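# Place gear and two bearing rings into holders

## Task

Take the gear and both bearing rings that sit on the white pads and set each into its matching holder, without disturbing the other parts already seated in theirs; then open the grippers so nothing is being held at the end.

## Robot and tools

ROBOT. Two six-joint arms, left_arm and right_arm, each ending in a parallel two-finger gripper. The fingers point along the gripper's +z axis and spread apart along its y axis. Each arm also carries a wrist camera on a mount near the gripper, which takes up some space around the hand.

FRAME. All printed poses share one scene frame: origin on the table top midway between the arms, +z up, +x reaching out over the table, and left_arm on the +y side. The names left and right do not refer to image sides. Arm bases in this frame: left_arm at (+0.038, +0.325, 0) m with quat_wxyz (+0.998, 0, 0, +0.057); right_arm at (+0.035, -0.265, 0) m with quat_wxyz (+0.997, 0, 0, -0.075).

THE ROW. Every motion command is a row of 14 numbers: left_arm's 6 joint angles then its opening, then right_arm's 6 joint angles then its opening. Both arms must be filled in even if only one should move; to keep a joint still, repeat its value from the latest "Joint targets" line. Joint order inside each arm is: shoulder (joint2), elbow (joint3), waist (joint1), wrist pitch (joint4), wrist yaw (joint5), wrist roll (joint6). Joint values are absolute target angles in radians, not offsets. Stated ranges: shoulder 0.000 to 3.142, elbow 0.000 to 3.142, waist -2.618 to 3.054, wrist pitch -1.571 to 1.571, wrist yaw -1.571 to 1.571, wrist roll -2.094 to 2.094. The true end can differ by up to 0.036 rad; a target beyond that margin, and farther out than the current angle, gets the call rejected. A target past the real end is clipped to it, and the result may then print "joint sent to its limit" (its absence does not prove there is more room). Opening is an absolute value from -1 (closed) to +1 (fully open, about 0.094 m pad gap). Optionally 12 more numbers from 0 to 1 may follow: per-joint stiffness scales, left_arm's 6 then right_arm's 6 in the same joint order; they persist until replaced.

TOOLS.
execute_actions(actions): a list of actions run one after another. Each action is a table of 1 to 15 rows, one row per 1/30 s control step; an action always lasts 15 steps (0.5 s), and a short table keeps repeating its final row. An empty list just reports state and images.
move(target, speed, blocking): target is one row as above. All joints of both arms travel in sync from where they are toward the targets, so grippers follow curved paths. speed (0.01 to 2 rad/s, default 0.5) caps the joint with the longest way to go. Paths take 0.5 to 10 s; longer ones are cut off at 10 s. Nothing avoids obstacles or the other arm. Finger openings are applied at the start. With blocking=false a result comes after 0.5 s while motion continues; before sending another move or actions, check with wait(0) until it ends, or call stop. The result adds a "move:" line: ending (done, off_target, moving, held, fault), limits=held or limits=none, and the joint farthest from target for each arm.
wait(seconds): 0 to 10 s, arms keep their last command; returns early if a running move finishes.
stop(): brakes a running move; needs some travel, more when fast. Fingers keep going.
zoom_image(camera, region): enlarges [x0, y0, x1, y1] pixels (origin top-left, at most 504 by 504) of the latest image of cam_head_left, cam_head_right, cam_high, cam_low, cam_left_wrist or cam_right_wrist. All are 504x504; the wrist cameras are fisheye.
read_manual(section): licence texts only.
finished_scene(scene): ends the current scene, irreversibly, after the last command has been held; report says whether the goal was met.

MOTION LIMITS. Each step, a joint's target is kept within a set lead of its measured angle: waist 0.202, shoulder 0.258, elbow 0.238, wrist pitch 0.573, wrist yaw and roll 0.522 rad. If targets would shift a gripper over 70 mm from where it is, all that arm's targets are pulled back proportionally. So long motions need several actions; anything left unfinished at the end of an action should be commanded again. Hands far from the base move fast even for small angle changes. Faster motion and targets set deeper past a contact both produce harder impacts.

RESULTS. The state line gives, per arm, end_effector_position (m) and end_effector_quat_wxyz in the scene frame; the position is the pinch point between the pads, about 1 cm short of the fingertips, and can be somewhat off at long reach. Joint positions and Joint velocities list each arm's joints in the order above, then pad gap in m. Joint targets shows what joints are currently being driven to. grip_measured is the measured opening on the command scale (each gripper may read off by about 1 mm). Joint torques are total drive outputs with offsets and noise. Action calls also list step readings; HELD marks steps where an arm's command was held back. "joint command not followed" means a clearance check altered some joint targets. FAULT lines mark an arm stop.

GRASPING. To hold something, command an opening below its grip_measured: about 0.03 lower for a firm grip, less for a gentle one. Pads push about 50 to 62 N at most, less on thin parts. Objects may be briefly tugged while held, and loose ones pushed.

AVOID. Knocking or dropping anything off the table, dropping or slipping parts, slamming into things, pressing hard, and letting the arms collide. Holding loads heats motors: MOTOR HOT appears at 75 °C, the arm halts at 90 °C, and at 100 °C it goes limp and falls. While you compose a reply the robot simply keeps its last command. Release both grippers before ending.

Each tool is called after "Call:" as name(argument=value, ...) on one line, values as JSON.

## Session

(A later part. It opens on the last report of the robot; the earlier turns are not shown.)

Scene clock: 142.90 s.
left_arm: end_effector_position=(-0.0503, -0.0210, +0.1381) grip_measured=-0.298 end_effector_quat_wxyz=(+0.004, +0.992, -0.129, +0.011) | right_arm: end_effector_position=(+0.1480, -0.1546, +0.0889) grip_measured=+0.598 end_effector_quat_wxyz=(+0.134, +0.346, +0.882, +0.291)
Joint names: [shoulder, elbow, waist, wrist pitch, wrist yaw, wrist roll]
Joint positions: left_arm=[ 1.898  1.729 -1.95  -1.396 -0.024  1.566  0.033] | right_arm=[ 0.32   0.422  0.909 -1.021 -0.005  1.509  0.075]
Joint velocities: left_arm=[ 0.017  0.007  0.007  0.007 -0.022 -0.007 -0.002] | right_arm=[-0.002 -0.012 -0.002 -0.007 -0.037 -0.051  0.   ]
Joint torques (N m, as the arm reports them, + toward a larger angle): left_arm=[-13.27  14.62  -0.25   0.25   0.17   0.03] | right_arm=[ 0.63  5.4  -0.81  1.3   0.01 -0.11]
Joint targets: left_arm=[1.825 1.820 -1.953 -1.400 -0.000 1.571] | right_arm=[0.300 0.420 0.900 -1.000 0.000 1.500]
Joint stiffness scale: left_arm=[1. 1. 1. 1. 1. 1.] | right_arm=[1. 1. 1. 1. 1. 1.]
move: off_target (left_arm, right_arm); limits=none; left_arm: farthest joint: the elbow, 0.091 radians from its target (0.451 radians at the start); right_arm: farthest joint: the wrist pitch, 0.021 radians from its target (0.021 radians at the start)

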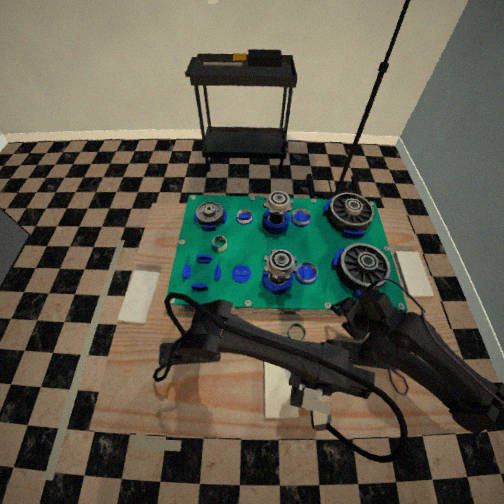

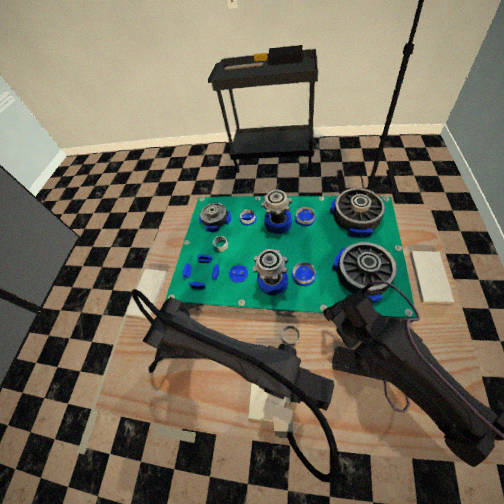

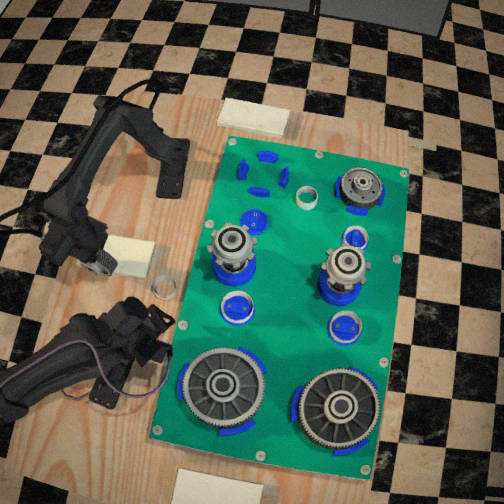

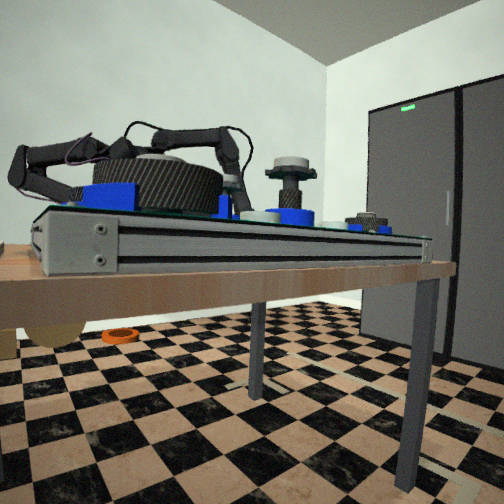

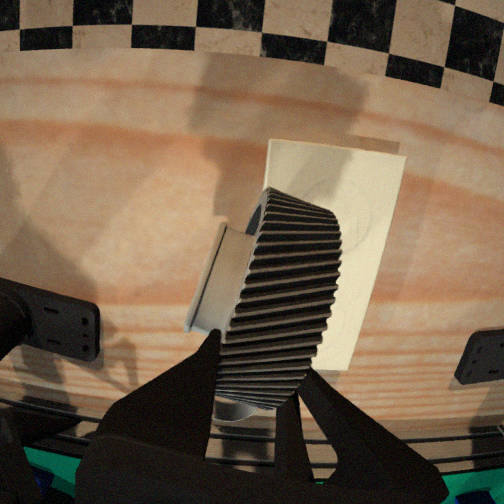

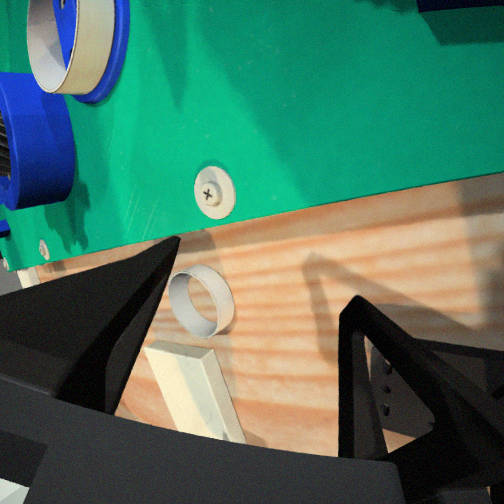

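Call:
execute_actions(actions=[])

Scene clock: 144.23 s.
left_arm: end_effector_position=(-0.0503, -0.0210, +0.1381) grip_measured=-0.298 end_effector_quat_wxyz=(+0.004, +0.992, -0.129, +0.011) | right_arm: end_effector_position=(+0.1480, -0.1546, +0.0889) grip_measured=+0.598 end_effector_quat_wxyz=(+0.134, +0.346, +0.882, +0.291)
Joint names: [shoulder, elbow, waist, wrist pitch, wrist yaw, wrist roll]
Joint positions: left_arm=[ 1.898  1.729 -1.95  -1.396 -0.024  1.566  0.033] | right_arm=[ 0.32   0.422  0.909 -1.021 -0.005  1.509  0.075]
Joint velocities: left_arm=[-0.002  0.012 -0.002  0.007  0.066 -0.066 -0.001] | right_arm=[-0.002  0.017 -0.012 -0.051 -0.051 -0.022 -0.   ]
Joint torques (N m, as the arm reports them, + toward a larger angle): left_arm=[-13.27  14.61  -0.17   0.29   0.17   0.02] | right_arm=[ 0.62  5.38 -0.82  1.28  0.   -0.11]
Joint targets: left_arm=[1.825 1.820 -1.953 -1.400 -0.000 1.571] | right_arm=[0.300 0.420 0.900 -1.000 -0.000 1.500]
Joint stiffness scale: left_arm=[1. 1. 1. 1. 1. 1.] | right_arm=[1. 1. 1. 1. 1. 1.]

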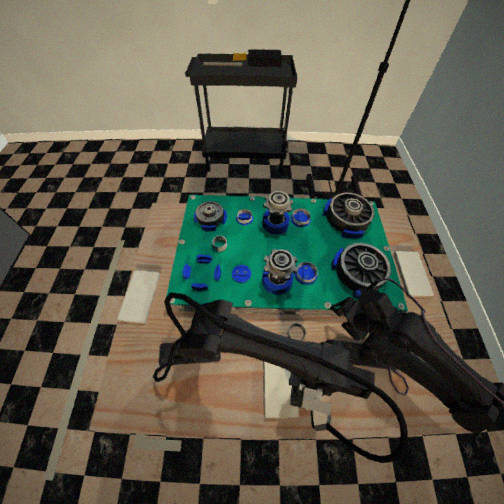

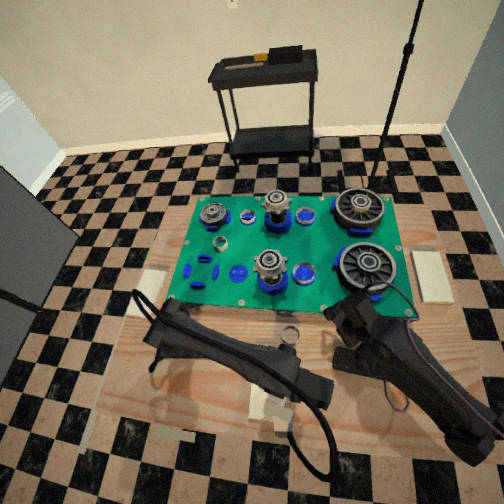

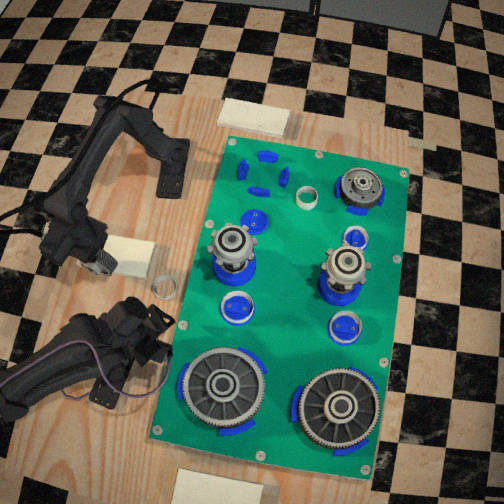

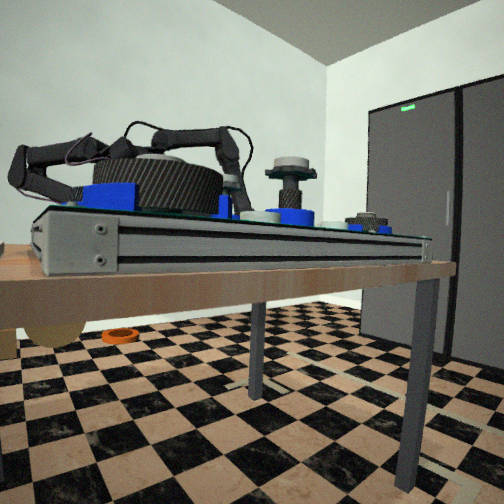

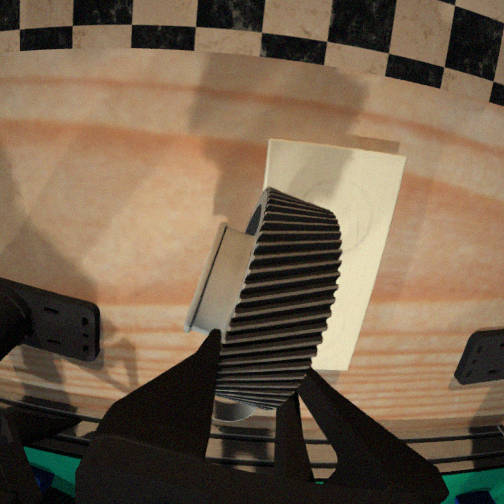

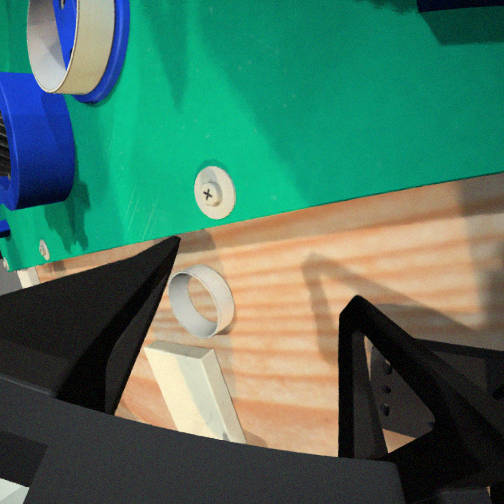

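Call:
move(target=[1.785,1.75,-1.953,-1.39,0,1.571,-0.45,0.3,0.42,0.9,-1.0,0,1.5,0.6], speed=0.1)

Scene clock: 146.50 s.
left_arm: end_effector_position=(-0.0484, -0.0194, +0.1392) grip_measured=-0.298 end_effector_quat_wxyz=(+0.009, +0.991, -0.129, +0.015) | right_arm: end_effector_position=(+0.1480, -0.1546, +0.0889) grip_measured=+0.598 end_effector_quat_wxyz=(+0.134, +0.346, +0.882, +0.291)
Joint names: [shoulder, elbow, waist, wrist pitch, wrist yaw, wrist roll]
Joint positions: left_arm=[ 1.882  1.711 -1.95  -1.387 -0.031  1.566  0.033] | right_arm=[ 0.32   0.422  0.909 -1.021 -0.005  1.509  0.075]
Joint velocities: left_arm=[ 0.022 -0.002  0.022  0.066 -0.095  0.066  0.   ] | right_arm=[ 0.002  0.002 -0.002 -0.081  0.051 -0.037 -0.001]
Joint torques (N m, as the arm reports them, + toward a larger angle): left_arm=[-14.94   9.94  -0.24   0.31   0.21   0.03] | right_arm=[ 0.66  5.39 -0.8   1.3   0.01 -0.12]
Joint targets: left_arm=[1.785 1.750 -1.953 -1.390 -0.000 1.571] | right_arm=[0.300 0.420 0.900 -1.000 0.000 1.500]
Joint stiffness scale: left_arm=[1. 1. 1. 1. 1. 1.] | right_arm=[1. 1. 1. 1. 1. 1.]
move: off_target (left_arm, right_arm); limits=none; left_arm: farthest joint: the shoulder, 0.097 radians from its target (0.113 radians at the start); right_arm: farthest joint: the wrist pitch, 0.021 radians from its target (0.021 radians at the start)

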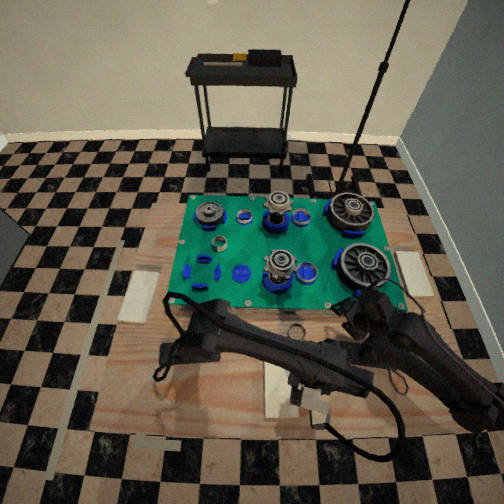

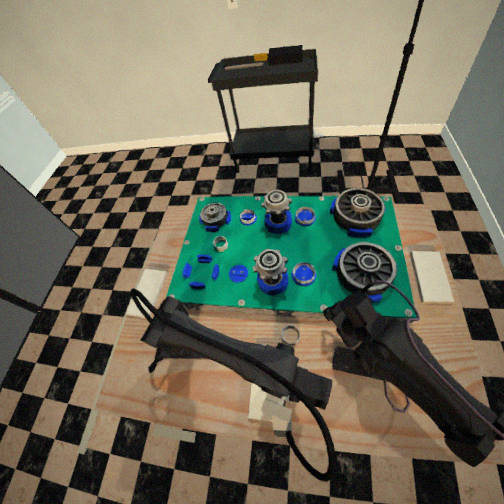

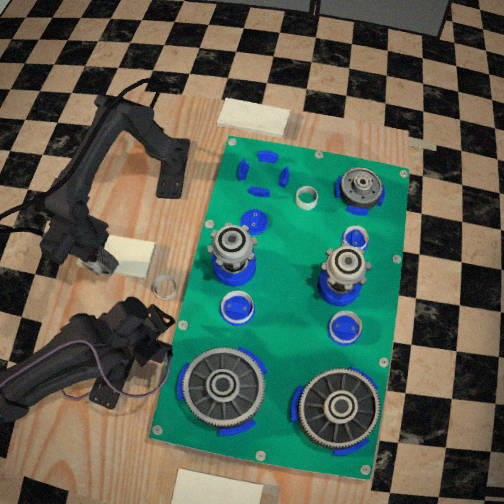

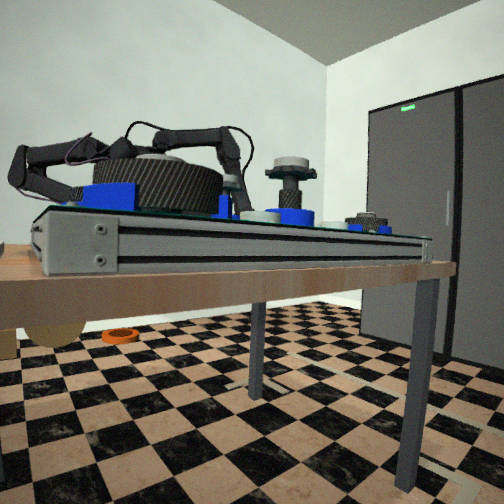

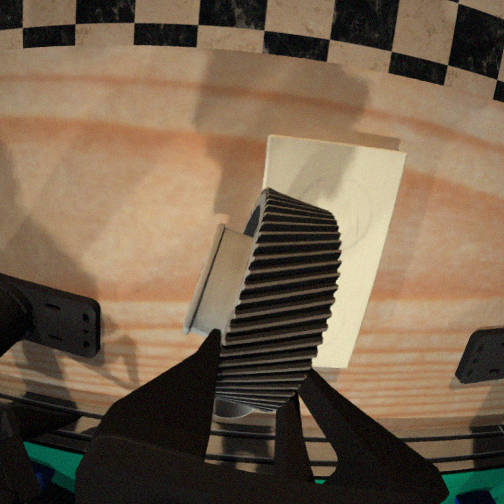

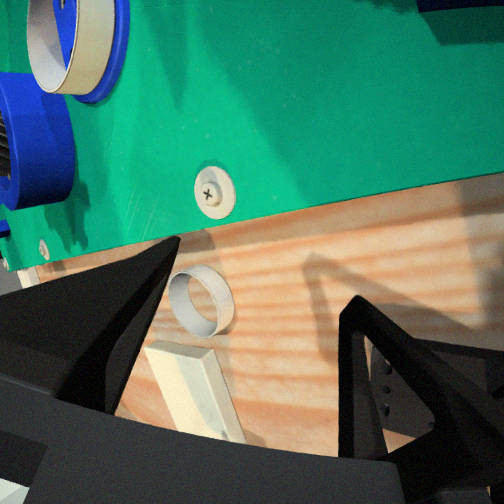

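Call:
move(target=[1.755,1.70,-1.953,-1.36,0,1.571,-0.45,0.3,0.42,0.9,-1.0,0,1.5,0.6], speed=0.1)

Scene clock: 148.33 s.
left_arm: end_effector_position=(-0.0468, -0.0124, +0.1365) grip_measured=-0.298 end_effector_quat_wxyz=(+0.010, +0.991, -0.129, +0.014) | right_arm: end_effector_position=(+0.1480, -0.1546, +0.0889) grip_measured=+0.598 end_effector_quat_wxyz=(+0.134, +0.346, +0.882, +0.291)
Joint names: [shoulder, elbow, waist, wrist pitch, wrist yaw, wrist roll]
Joint positions: left_arm=[ 1.85   1.659 -1.95  -1.365 -0.03   1.566  0.033] | right_arm=[ 0.32   0.422  0.909 -1.021 -0.005  1.509  0.075]
Joint velocities: left_arm=[ 0.002 -0.012 -0.007 -0.007  0.037  0.022 -0.001] | right_arm=[ 0.007  0.007  0.012 -0.037 -0.007 -0.022  0.001]
Joint torques (N m, as the arm reports them, + toward a larger angle): left_arm=[-14.58  10.12  -0.14   0.43   0.22   0.02] | right_arm=[ 0.63  5.44 -0.79  1.29  0.01 -0.12]
Joint targets: left_arm=[1.755 1.700 -1.953 -1.360 0.000 1.571] | right_arm=[0.300 0.420 0.900 -1.000 0.000 1.500]
Joint stiffness scale: left_arm=[1. 1. 1. 1. 1. 1.] | right_arm=[1. 1. 1. 1. 1. 1.]
move: off_target (left_arm, right_arm); limits=none; left_arm: farthest joint: the shoulder, 0.095 radians from its target (0.127 radians at the start); right_arm: farthest joint: the wrist pitch, 0.021 radians from its target (0.021 radians at the start)

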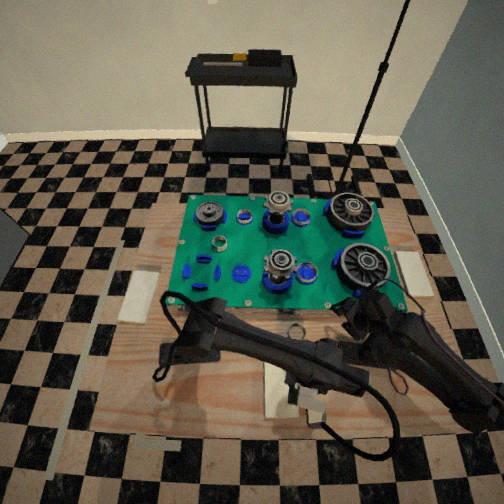

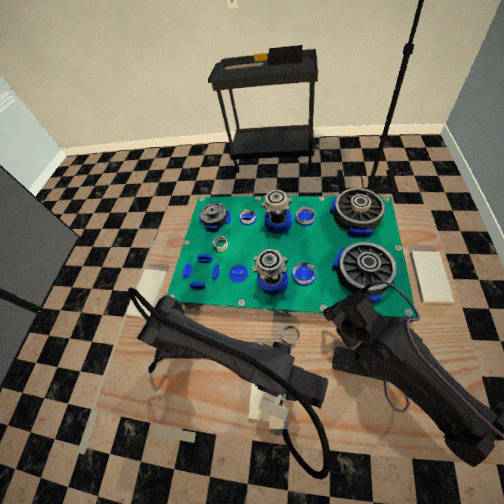

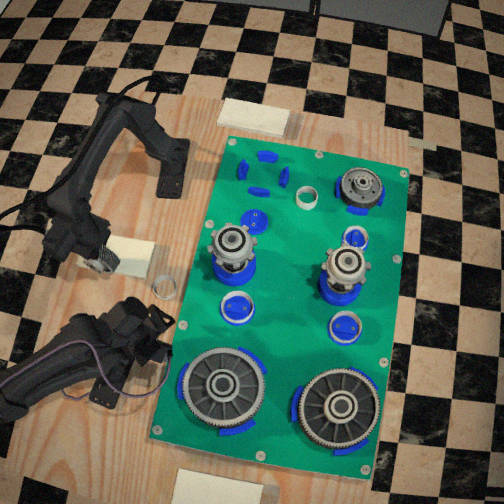

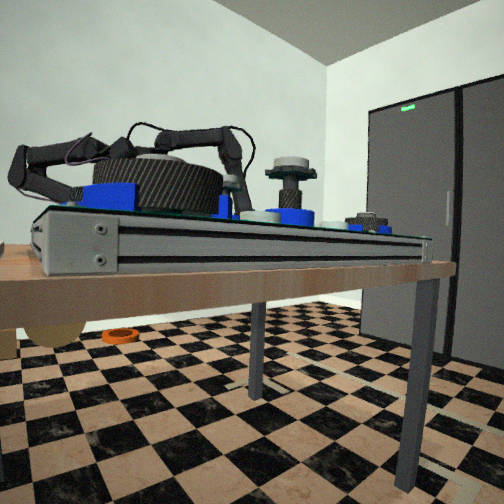

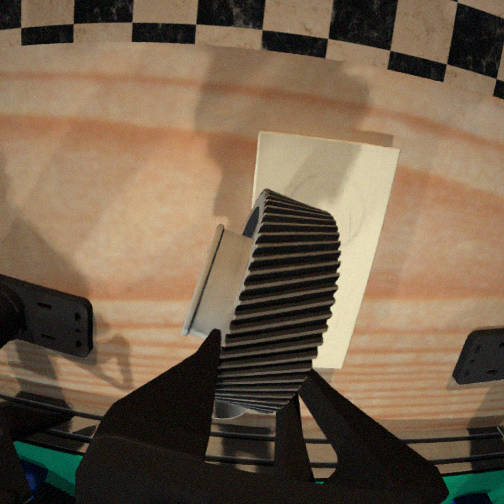

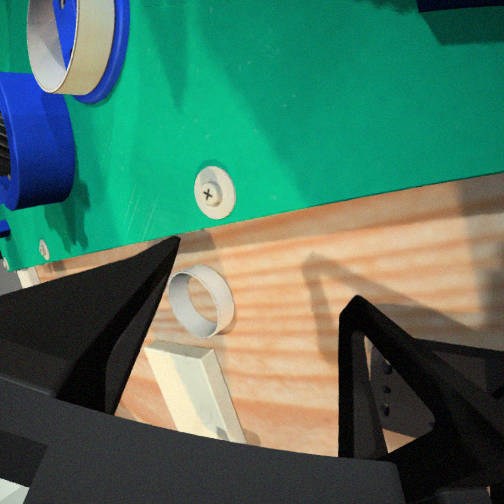

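Call:
move(target=[1.755,1.645,-1.953,-1.31,0,1.571,-0.45,0.3,0.42,0.9,-1.0,0,1.5,0.6], speed=0.06)

Scene clock: 150.53 s.
left_arm: end_effector_position=(-0.0457, -0.0092, +0.1226) grip_measured=-0.298 end_effector_quat_wxyz=(+0.001, +0.991, -0.129, +0.016) | right_arm: end_effector_position=(+0.1480, -0.1546, +0.0889) grip_measured=+0.598 end_effector_quat_wxyz=(+0.134, +0.346, +0.882, +0.291)
Joint names: [shoulder, elbow, waist, wrist pitch, wrist yaw, wrist roll]
Joint positions: left_arm=[ 1.852  1.607 -1.95  -1.327 -0.032  1.566  0.033] | right_arm=[ 0.32   0.422  0.909 -1.021 -0.005  1.509  0.075]
Joint velocities: left_arm=[ 0.002 -0.002 -0.012 -0.037 -0.022 -0.051 -0.   ] | right_arm=[-0.012  0.002 -0.007  0.022 -0.051  0.007 -0.001]
Joint torques (N m, as the arm reports them, + toward a larger angle): left_arm=[-14.72   9.85  -0.24   0.54   0.23   0.02] | right_arm=[ 0.64  5.4  -0.8   1.28  0.01 -0.12]
Joint targets: left_arm=[1.755 1.645 -1.953 -1.310 -0.000 1.571] | right_arm=[0.300 0.420 0.900 -1.000 -0.000 1.500]
Joint stiffness scale: left_arm=[1. 1. 1. 1. 1. 1.] | right_arm=[1. 1. 1. 1. 1. 1.]
move: off_target (left_arm, right_arm); limits=none; left_arm: farthest joint: the shoulder, 0.097 radians from its target (0.095 radians at the start); right_arm: farthest joint: the wrist pitch, 0.021 radians from its target (0.021 radians at the start)

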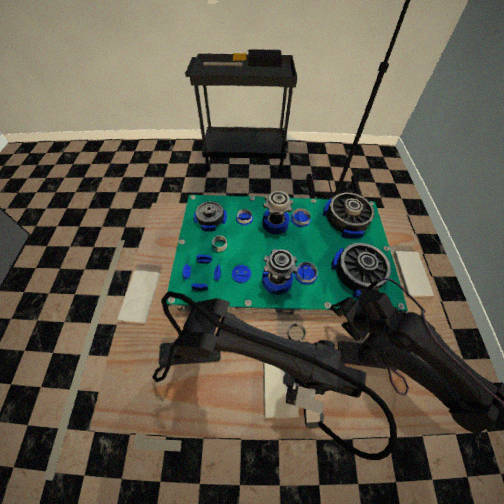

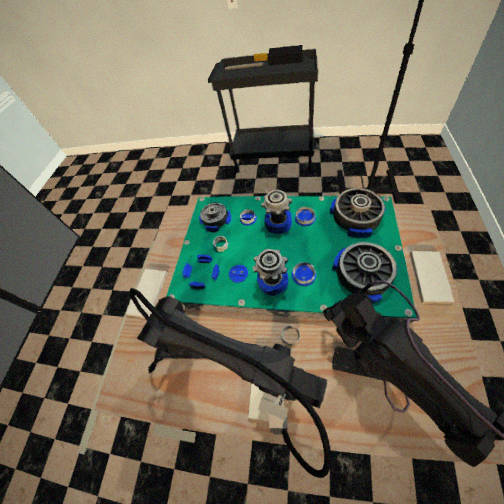

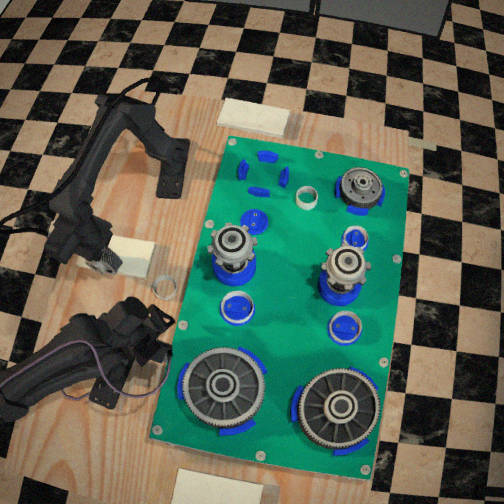

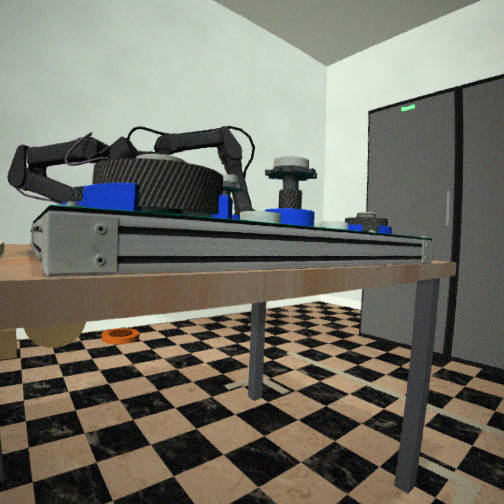

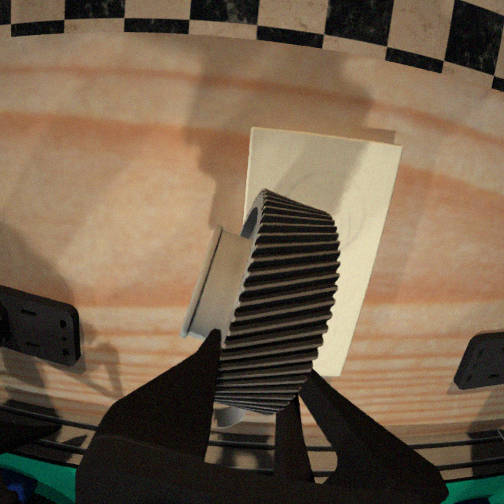

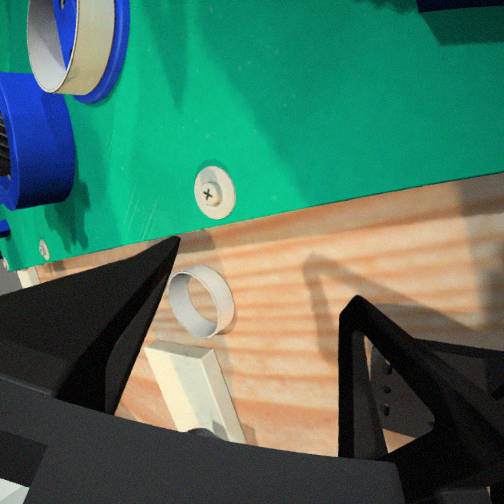

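Call:
move(target=[1.325,1.08,-1.953,-0.855,0,1.571,-0.45,0.3,0.42,0.9,-1.0,0,1.5,0.6], speed=0.2)

Scene clock: 154.37 s.
left_arm: end_effector_position=(-0.0340, +0.0369, +0.1205) grip_measured=-0.298 end_effector_quat_wxyz=(+0.155, +0.980, -0.127, -0.007) | right_arm: end_effector_position=(+0.1480, -0.1546, +0.0889) grip_measured=+0.598 end_effector_quat_wxyz=(+0.134, +0.346, +0.882, +0.291)
Joint names: [shoulder, elbow, waist, wrist pitch, wrist yaw, wrist roll]
Joint positions: left_arm=[ 1.381  1.059 -1.95  -0.938 -0.027  1.568  0.033] | right_arm=[ 0.32   0.422  0.909 -1.021 -0.005  1.509  0.075]
Joint velocities: left_arm=[-0.017 -0.002 -0.017 -0.022 -0.037 -0.022 -0.001] | right_arm=[-0.007 -0.002 -0.002 -0.007  0.037 -0.007  0.001]
Joint torques (N m, as the arm reports them, + toward a larger angle): left_arm=[-8.56  8.94 -0.22  1.97  0.21  0.02] | right_arm=[ 0.6   5.37 -0.79  1.29  0.   -0.11]
Joint targets: left_arm=[1.325 1.080 -1.953 -0.855 0.000 1.571] | right_arm=[0.300 0.420 0.900 -1.000 0.000 1.500]
Joint stiffness scale: left_arm=[1. 1. 1. 1. 1. 1.] | right_arm=[1. 1. 1. 1. 1. 1.]
move: off_target (left_arm, right_arm); limits=none; left_arm: farthest joint: the wrist pitch, 0.083 radians from its target (0.472 radians at the start); right_arm: farthest joint: the wrist pitch, 0.021 radians from its target (0.021 radians at the start)

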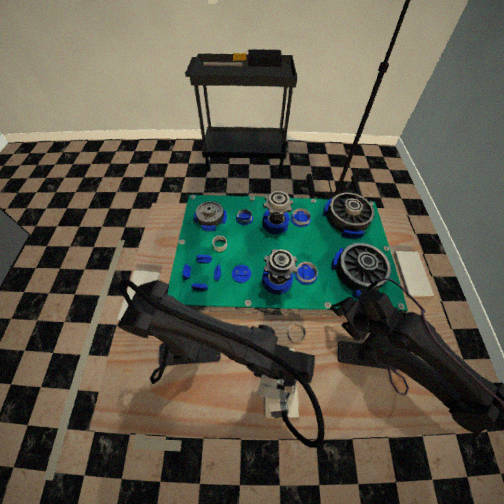

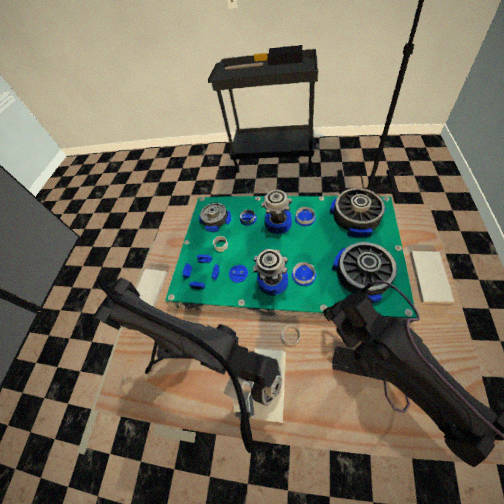

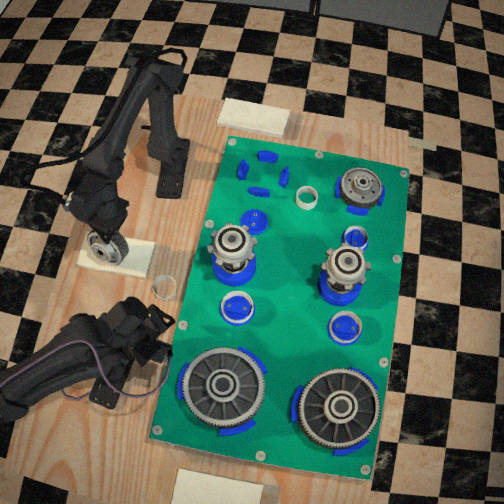

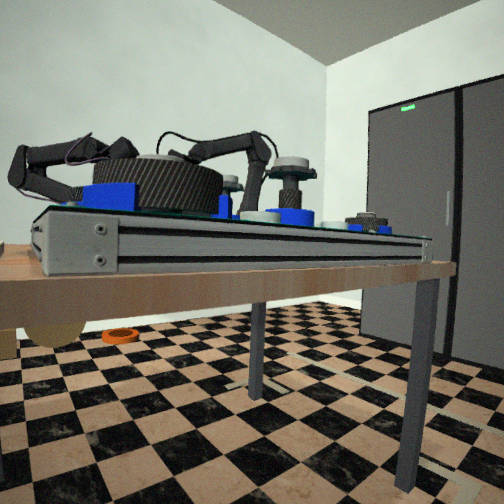

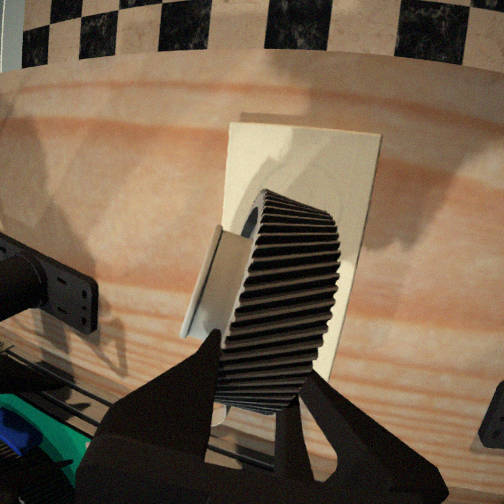

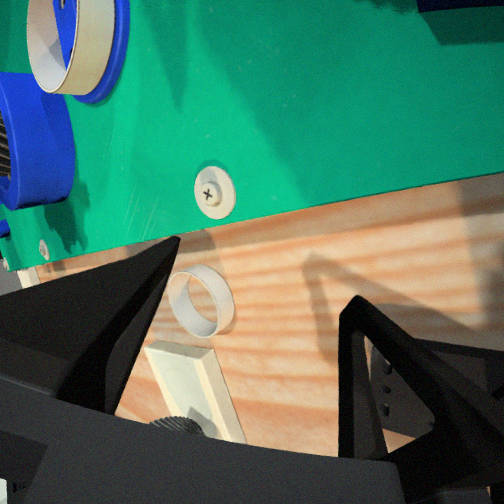

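Call:
move(target=[0.95,0.61,-1.953,-0.345,0,1.571,-0.45,0.3,0.42,0.9,-1.0,0,1.5,0.6], speed=0.2)

Scene clock: 158.57 s.
left_arm: end_effector_position=(-0.0309, +0.0506, +0.1082) grip_measured=-0.299 end_effector_quat_wxyz=(+0.339, +0.932, -0.121, -0.033) | right_arm: end_effector_position=(+0.1480, -0.1546, +0.0889) grip_measured=+0.598 end_effector_quat_wxyz=(+0.134, +0.346, +0.882, +0.291)
Joint names: [shoulder, elbow, waist, wrist pitch, wrist yaw, wrist roll]
Joint positions: left_arm=[ 0.992  0.591 -1.95  -0.476 -0.024  1.573  0.033] | right_arm=[ 0.32   0.422  0.909 -1.021 -0.005  1.509  0.075]
Joint velocities: left_arm=[-0.012 -0.002  0.017  0.022  0.022 -0.022 -0.   ] | right_arm=[-0.002  0.002 -0.002  0.022  0.007 -0.051 -0.   ]
Joint torques (N m, as the arm reports them, + toward a larger angle): left_arm=[-4.97  9.25 -0.25  3.23  0.17 -0.06] | right_arm=[ 0.61  5.37 -0.83  1.29  0.01 -0.12]
Joint targets: left_arm=[0.950 0.610 -1.953 -0.345 -0.000 1.571] | right_arm=[0.300 0.420 0.900 -1.000 0.000 1.500]
Joint stiffness scale: left_arm=[1. 1. 1. 1. 1. 1.] | right_arm=[1. 1. 1. 1. 1. 1.]
move: off_target (left_arm, right_arm); limits=none; left_arm: farthest joint: the wrist pitch, 0.131 radians from its target (0.593 radians at the start); right_arm: farthest joint: the wrist pitch, 0.021 radians from its target (0.021 radians at the start)

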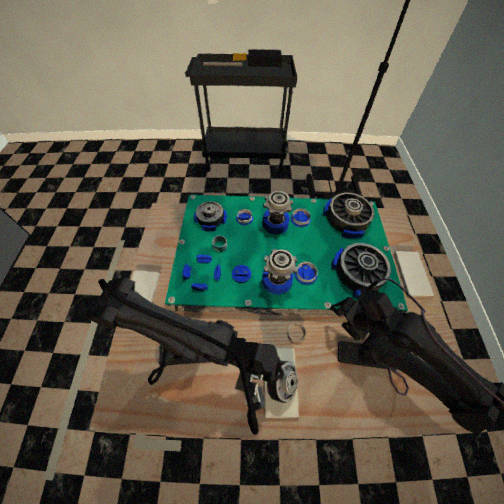

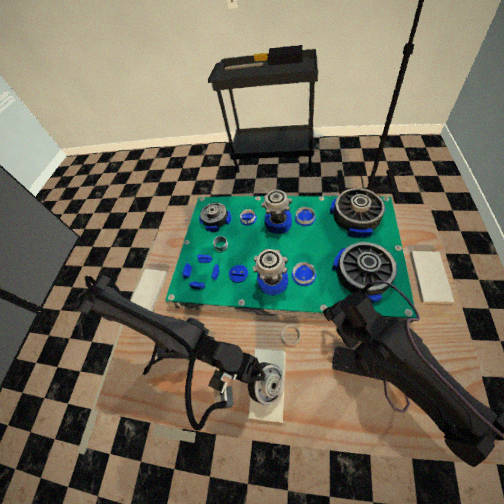

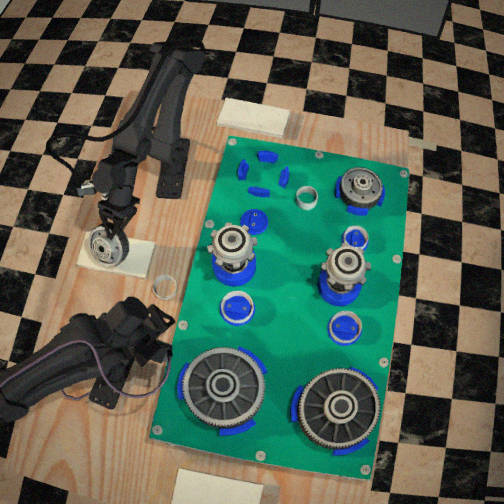

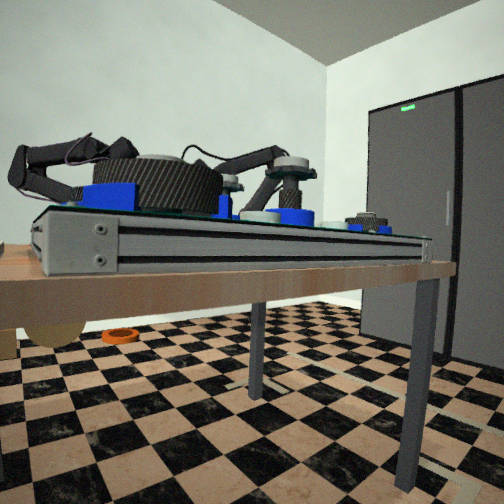

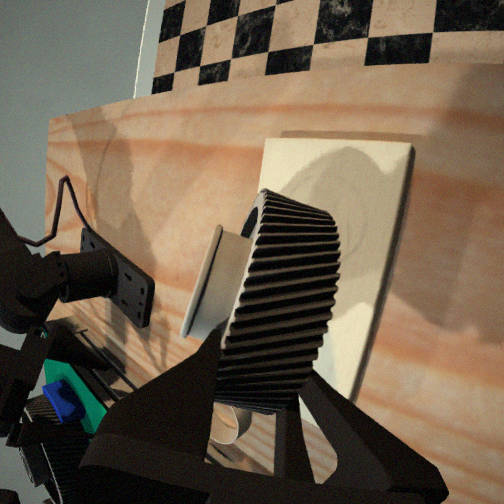

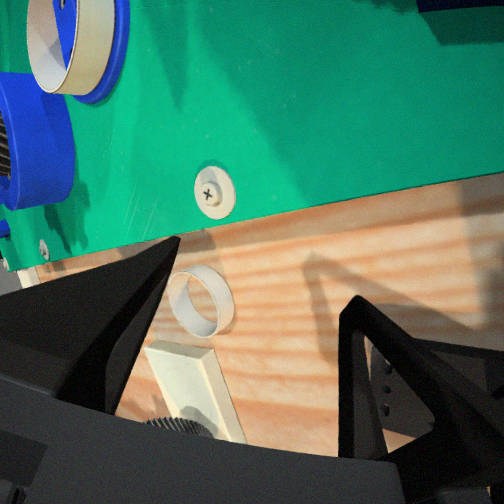

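Call:
move(target=[0.555,0.182,-1.953,0.015,0,1.571,-0.45,0.3,0.42,0.9,-1.0,0,1.5,0.6], speed=0.2)

Scene clock: 161.93 s.
left_arm: end_effector_position=(-0.0249, +0.0728, +0.0883) grip_measured=-0.299 end_effector_quat_wxyz=(+0.486, +0.865, -0.111, -0.053) | right_arm: end_effector_position=(+0.1480, -0.1546, +0.0889) grip_measured=+0.598 end_effector_quat_wxyz=(+0.134, +0.346, +0.882, +0.291)
Joint names: [shoulder, elbow, waist, wrist pitch, wrist yaw, wrist roll]
Joint positions: left_arm=[ 0.592  0.162 -1.95  -0.121 -0.024  1.576  0.033] | right_arm=[ 0.32   0.422  0.909 -1.021 -0.005  1.509  0.075]
Joint velocities: left_arm=[ 0.017 -0.002 -0.017 -0.022  0.037  0.007  0.   ] | right_arm=[ 0.002  0.002  0.012  0.007 -0.007 -0.051 -0.   ]
Joint torques (N m, as the arm reports them, + toward a larger angle): left_arm=[-2.68  9.63 -0.21  3.68  0.15 -0.08] | right_arm=[ 0.56  5.4  -0.8   1.27  0.   -0.12]
Joint targets: left_arm=[0.555 0.182 -1.953 0.015 0.000 1.571] | right_arm=[0.300 0.420 0.900 -1.000 -0.000 1.500]
Joint stiffness scale: left_arm=[1. 1. 1. 1. 1. 1.] | right_arm=[1. 1. 1. 1. 1. 1.]
move: off_target (left_arm, right_arm); limits=none; left_arm: farthest joint: the wrist pitch, 0.136 radians from its target (0.491 radians at the start); right_arm: farthest joint: the wrist pitch, 0.021 radians from its target (0.021 radians at the start)

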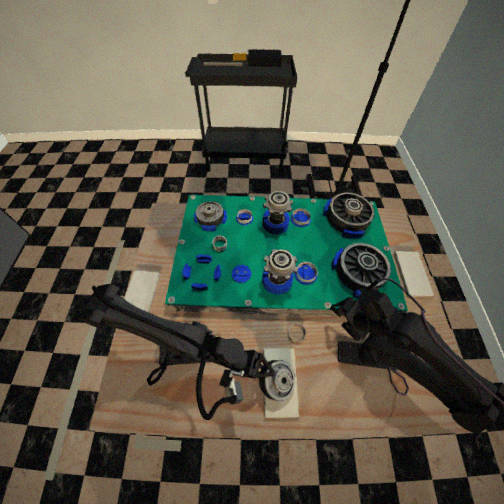

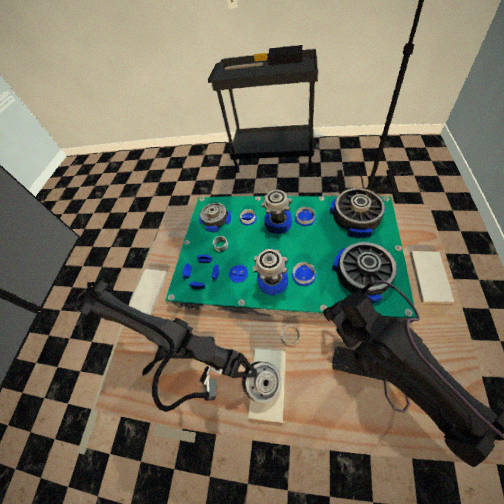

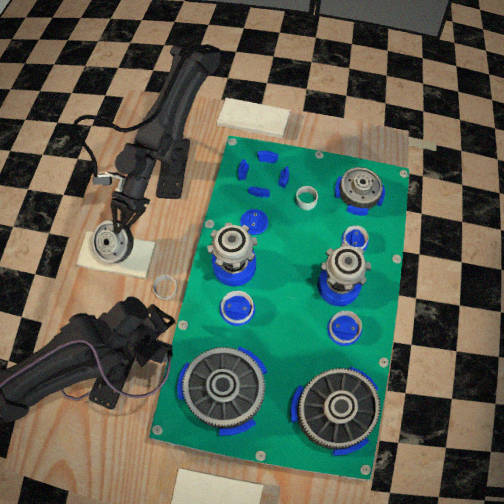

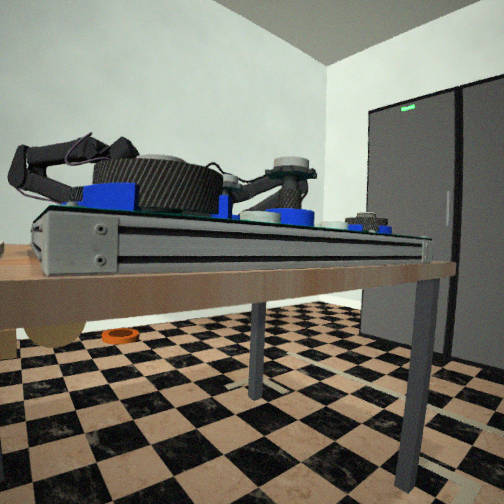

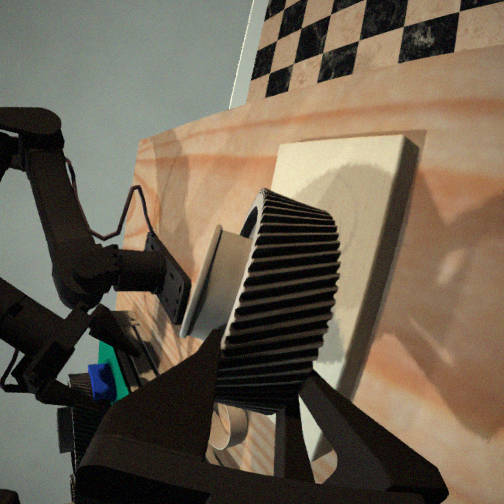

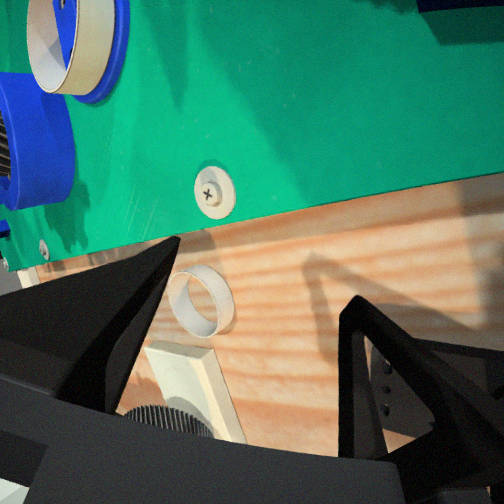

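Call:
move(target=[0.40,0.045,-1.953,0.085,0,1.571,-0.45,0.3,0.42,0.9,-1.0,0,1.5,0.6], speed=0.15)

Scene clock: 165.00 s.
left_arm: end_effector_position=(-0.0230, +0.0796, +0.0800) grip_measured=-0.298 end_effector_quat_wxyz=(+0.530, +0.839, -0.107, -0.059) | right_arm: end_effector_position=(+0.1480, -0.1546, +0.0889) grip_measured=+0.598 end_effector_quat_wxyz=(+0.134, +0.346, +0.882, +0.291)
Joint names: [shoulder, elbow, waist, wrist pitch, wrist yaw, wrist roll]
Joint positions: left_arm=[ 0.436  0.026 -1.95  -0.037 -0.024  1.576  0.033] | right_arm=[ 0.32   0.422  0.909 -1.021 -0.005  1.509  0.075]
Joint velocities: left_arm=[-0.002  0.012 -0.002  0.007  0.037  0.007  0.   ] | right_arm=[-0.012  0.012 -0.002 -0.051 -0.022  0.037  0.   ]
Joint torques (N m, as the arm reports them, + toward a larger angle): left_arm=[-2.16  9.6  -0.19  3.58  0.16 -0.09] | right_arm=[ 0.64  5.41 -0.83  1.28 -0.01 -0.1 ]
Joint targets: left_arm=[0.400 0.045 -1.953 0.085 -0.000 1.571] | right_arm=[0.300 0.420 0.900 -1.000 0.000 1.500]
Joint stiffness scale: left_arm=[1. 1. 1. 1. 1. 1.] | right_arm=[1. 1. 1. 1. 1. 1.]
move: off_target (left_arm, right_arm); limits=none; left_arm: farthest joint: the wrist pitch, 0.122 radians from its target (0.206 radians at the start); right_arm: farthest joint: the wrist pitch, 0.021 radians from its target (0.021 radians at the start)

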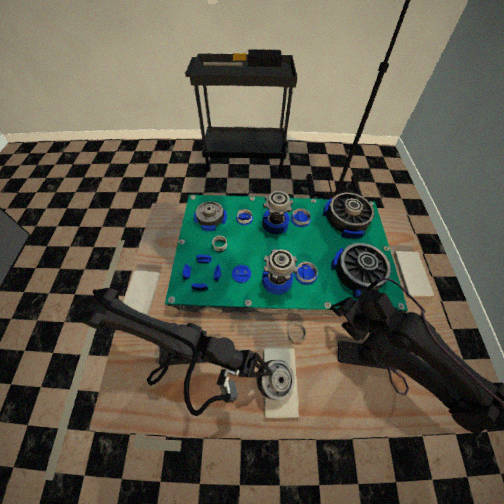

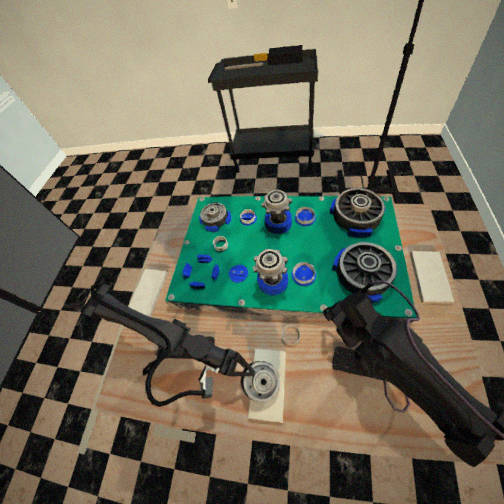

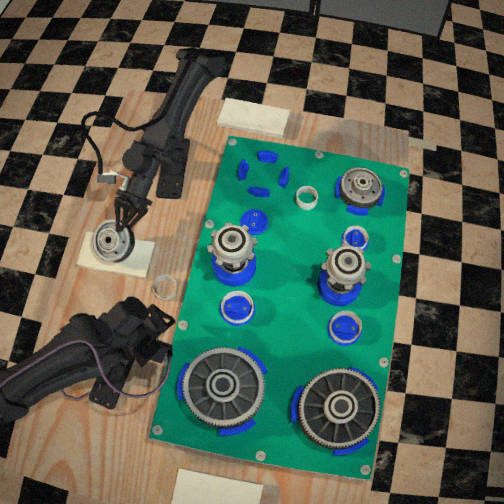

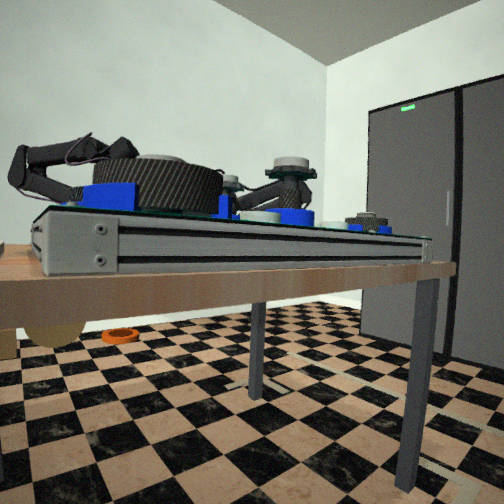

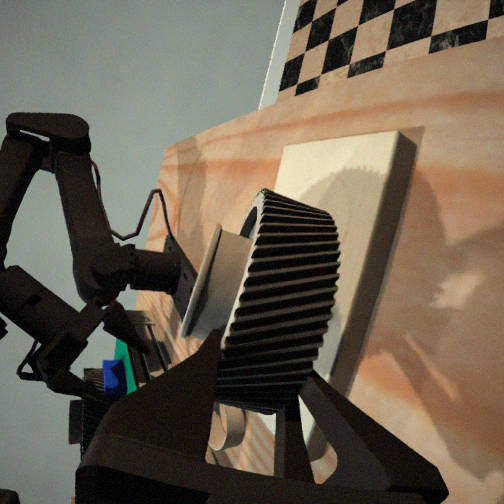

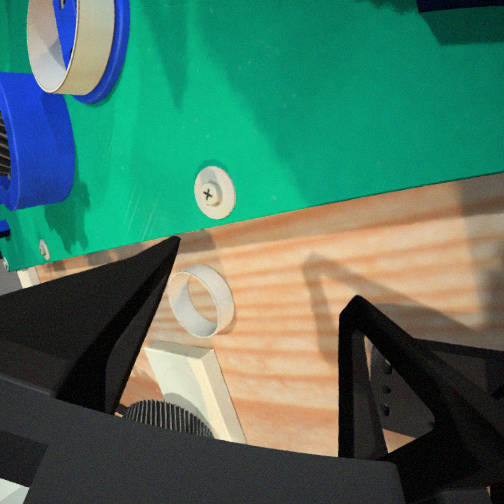

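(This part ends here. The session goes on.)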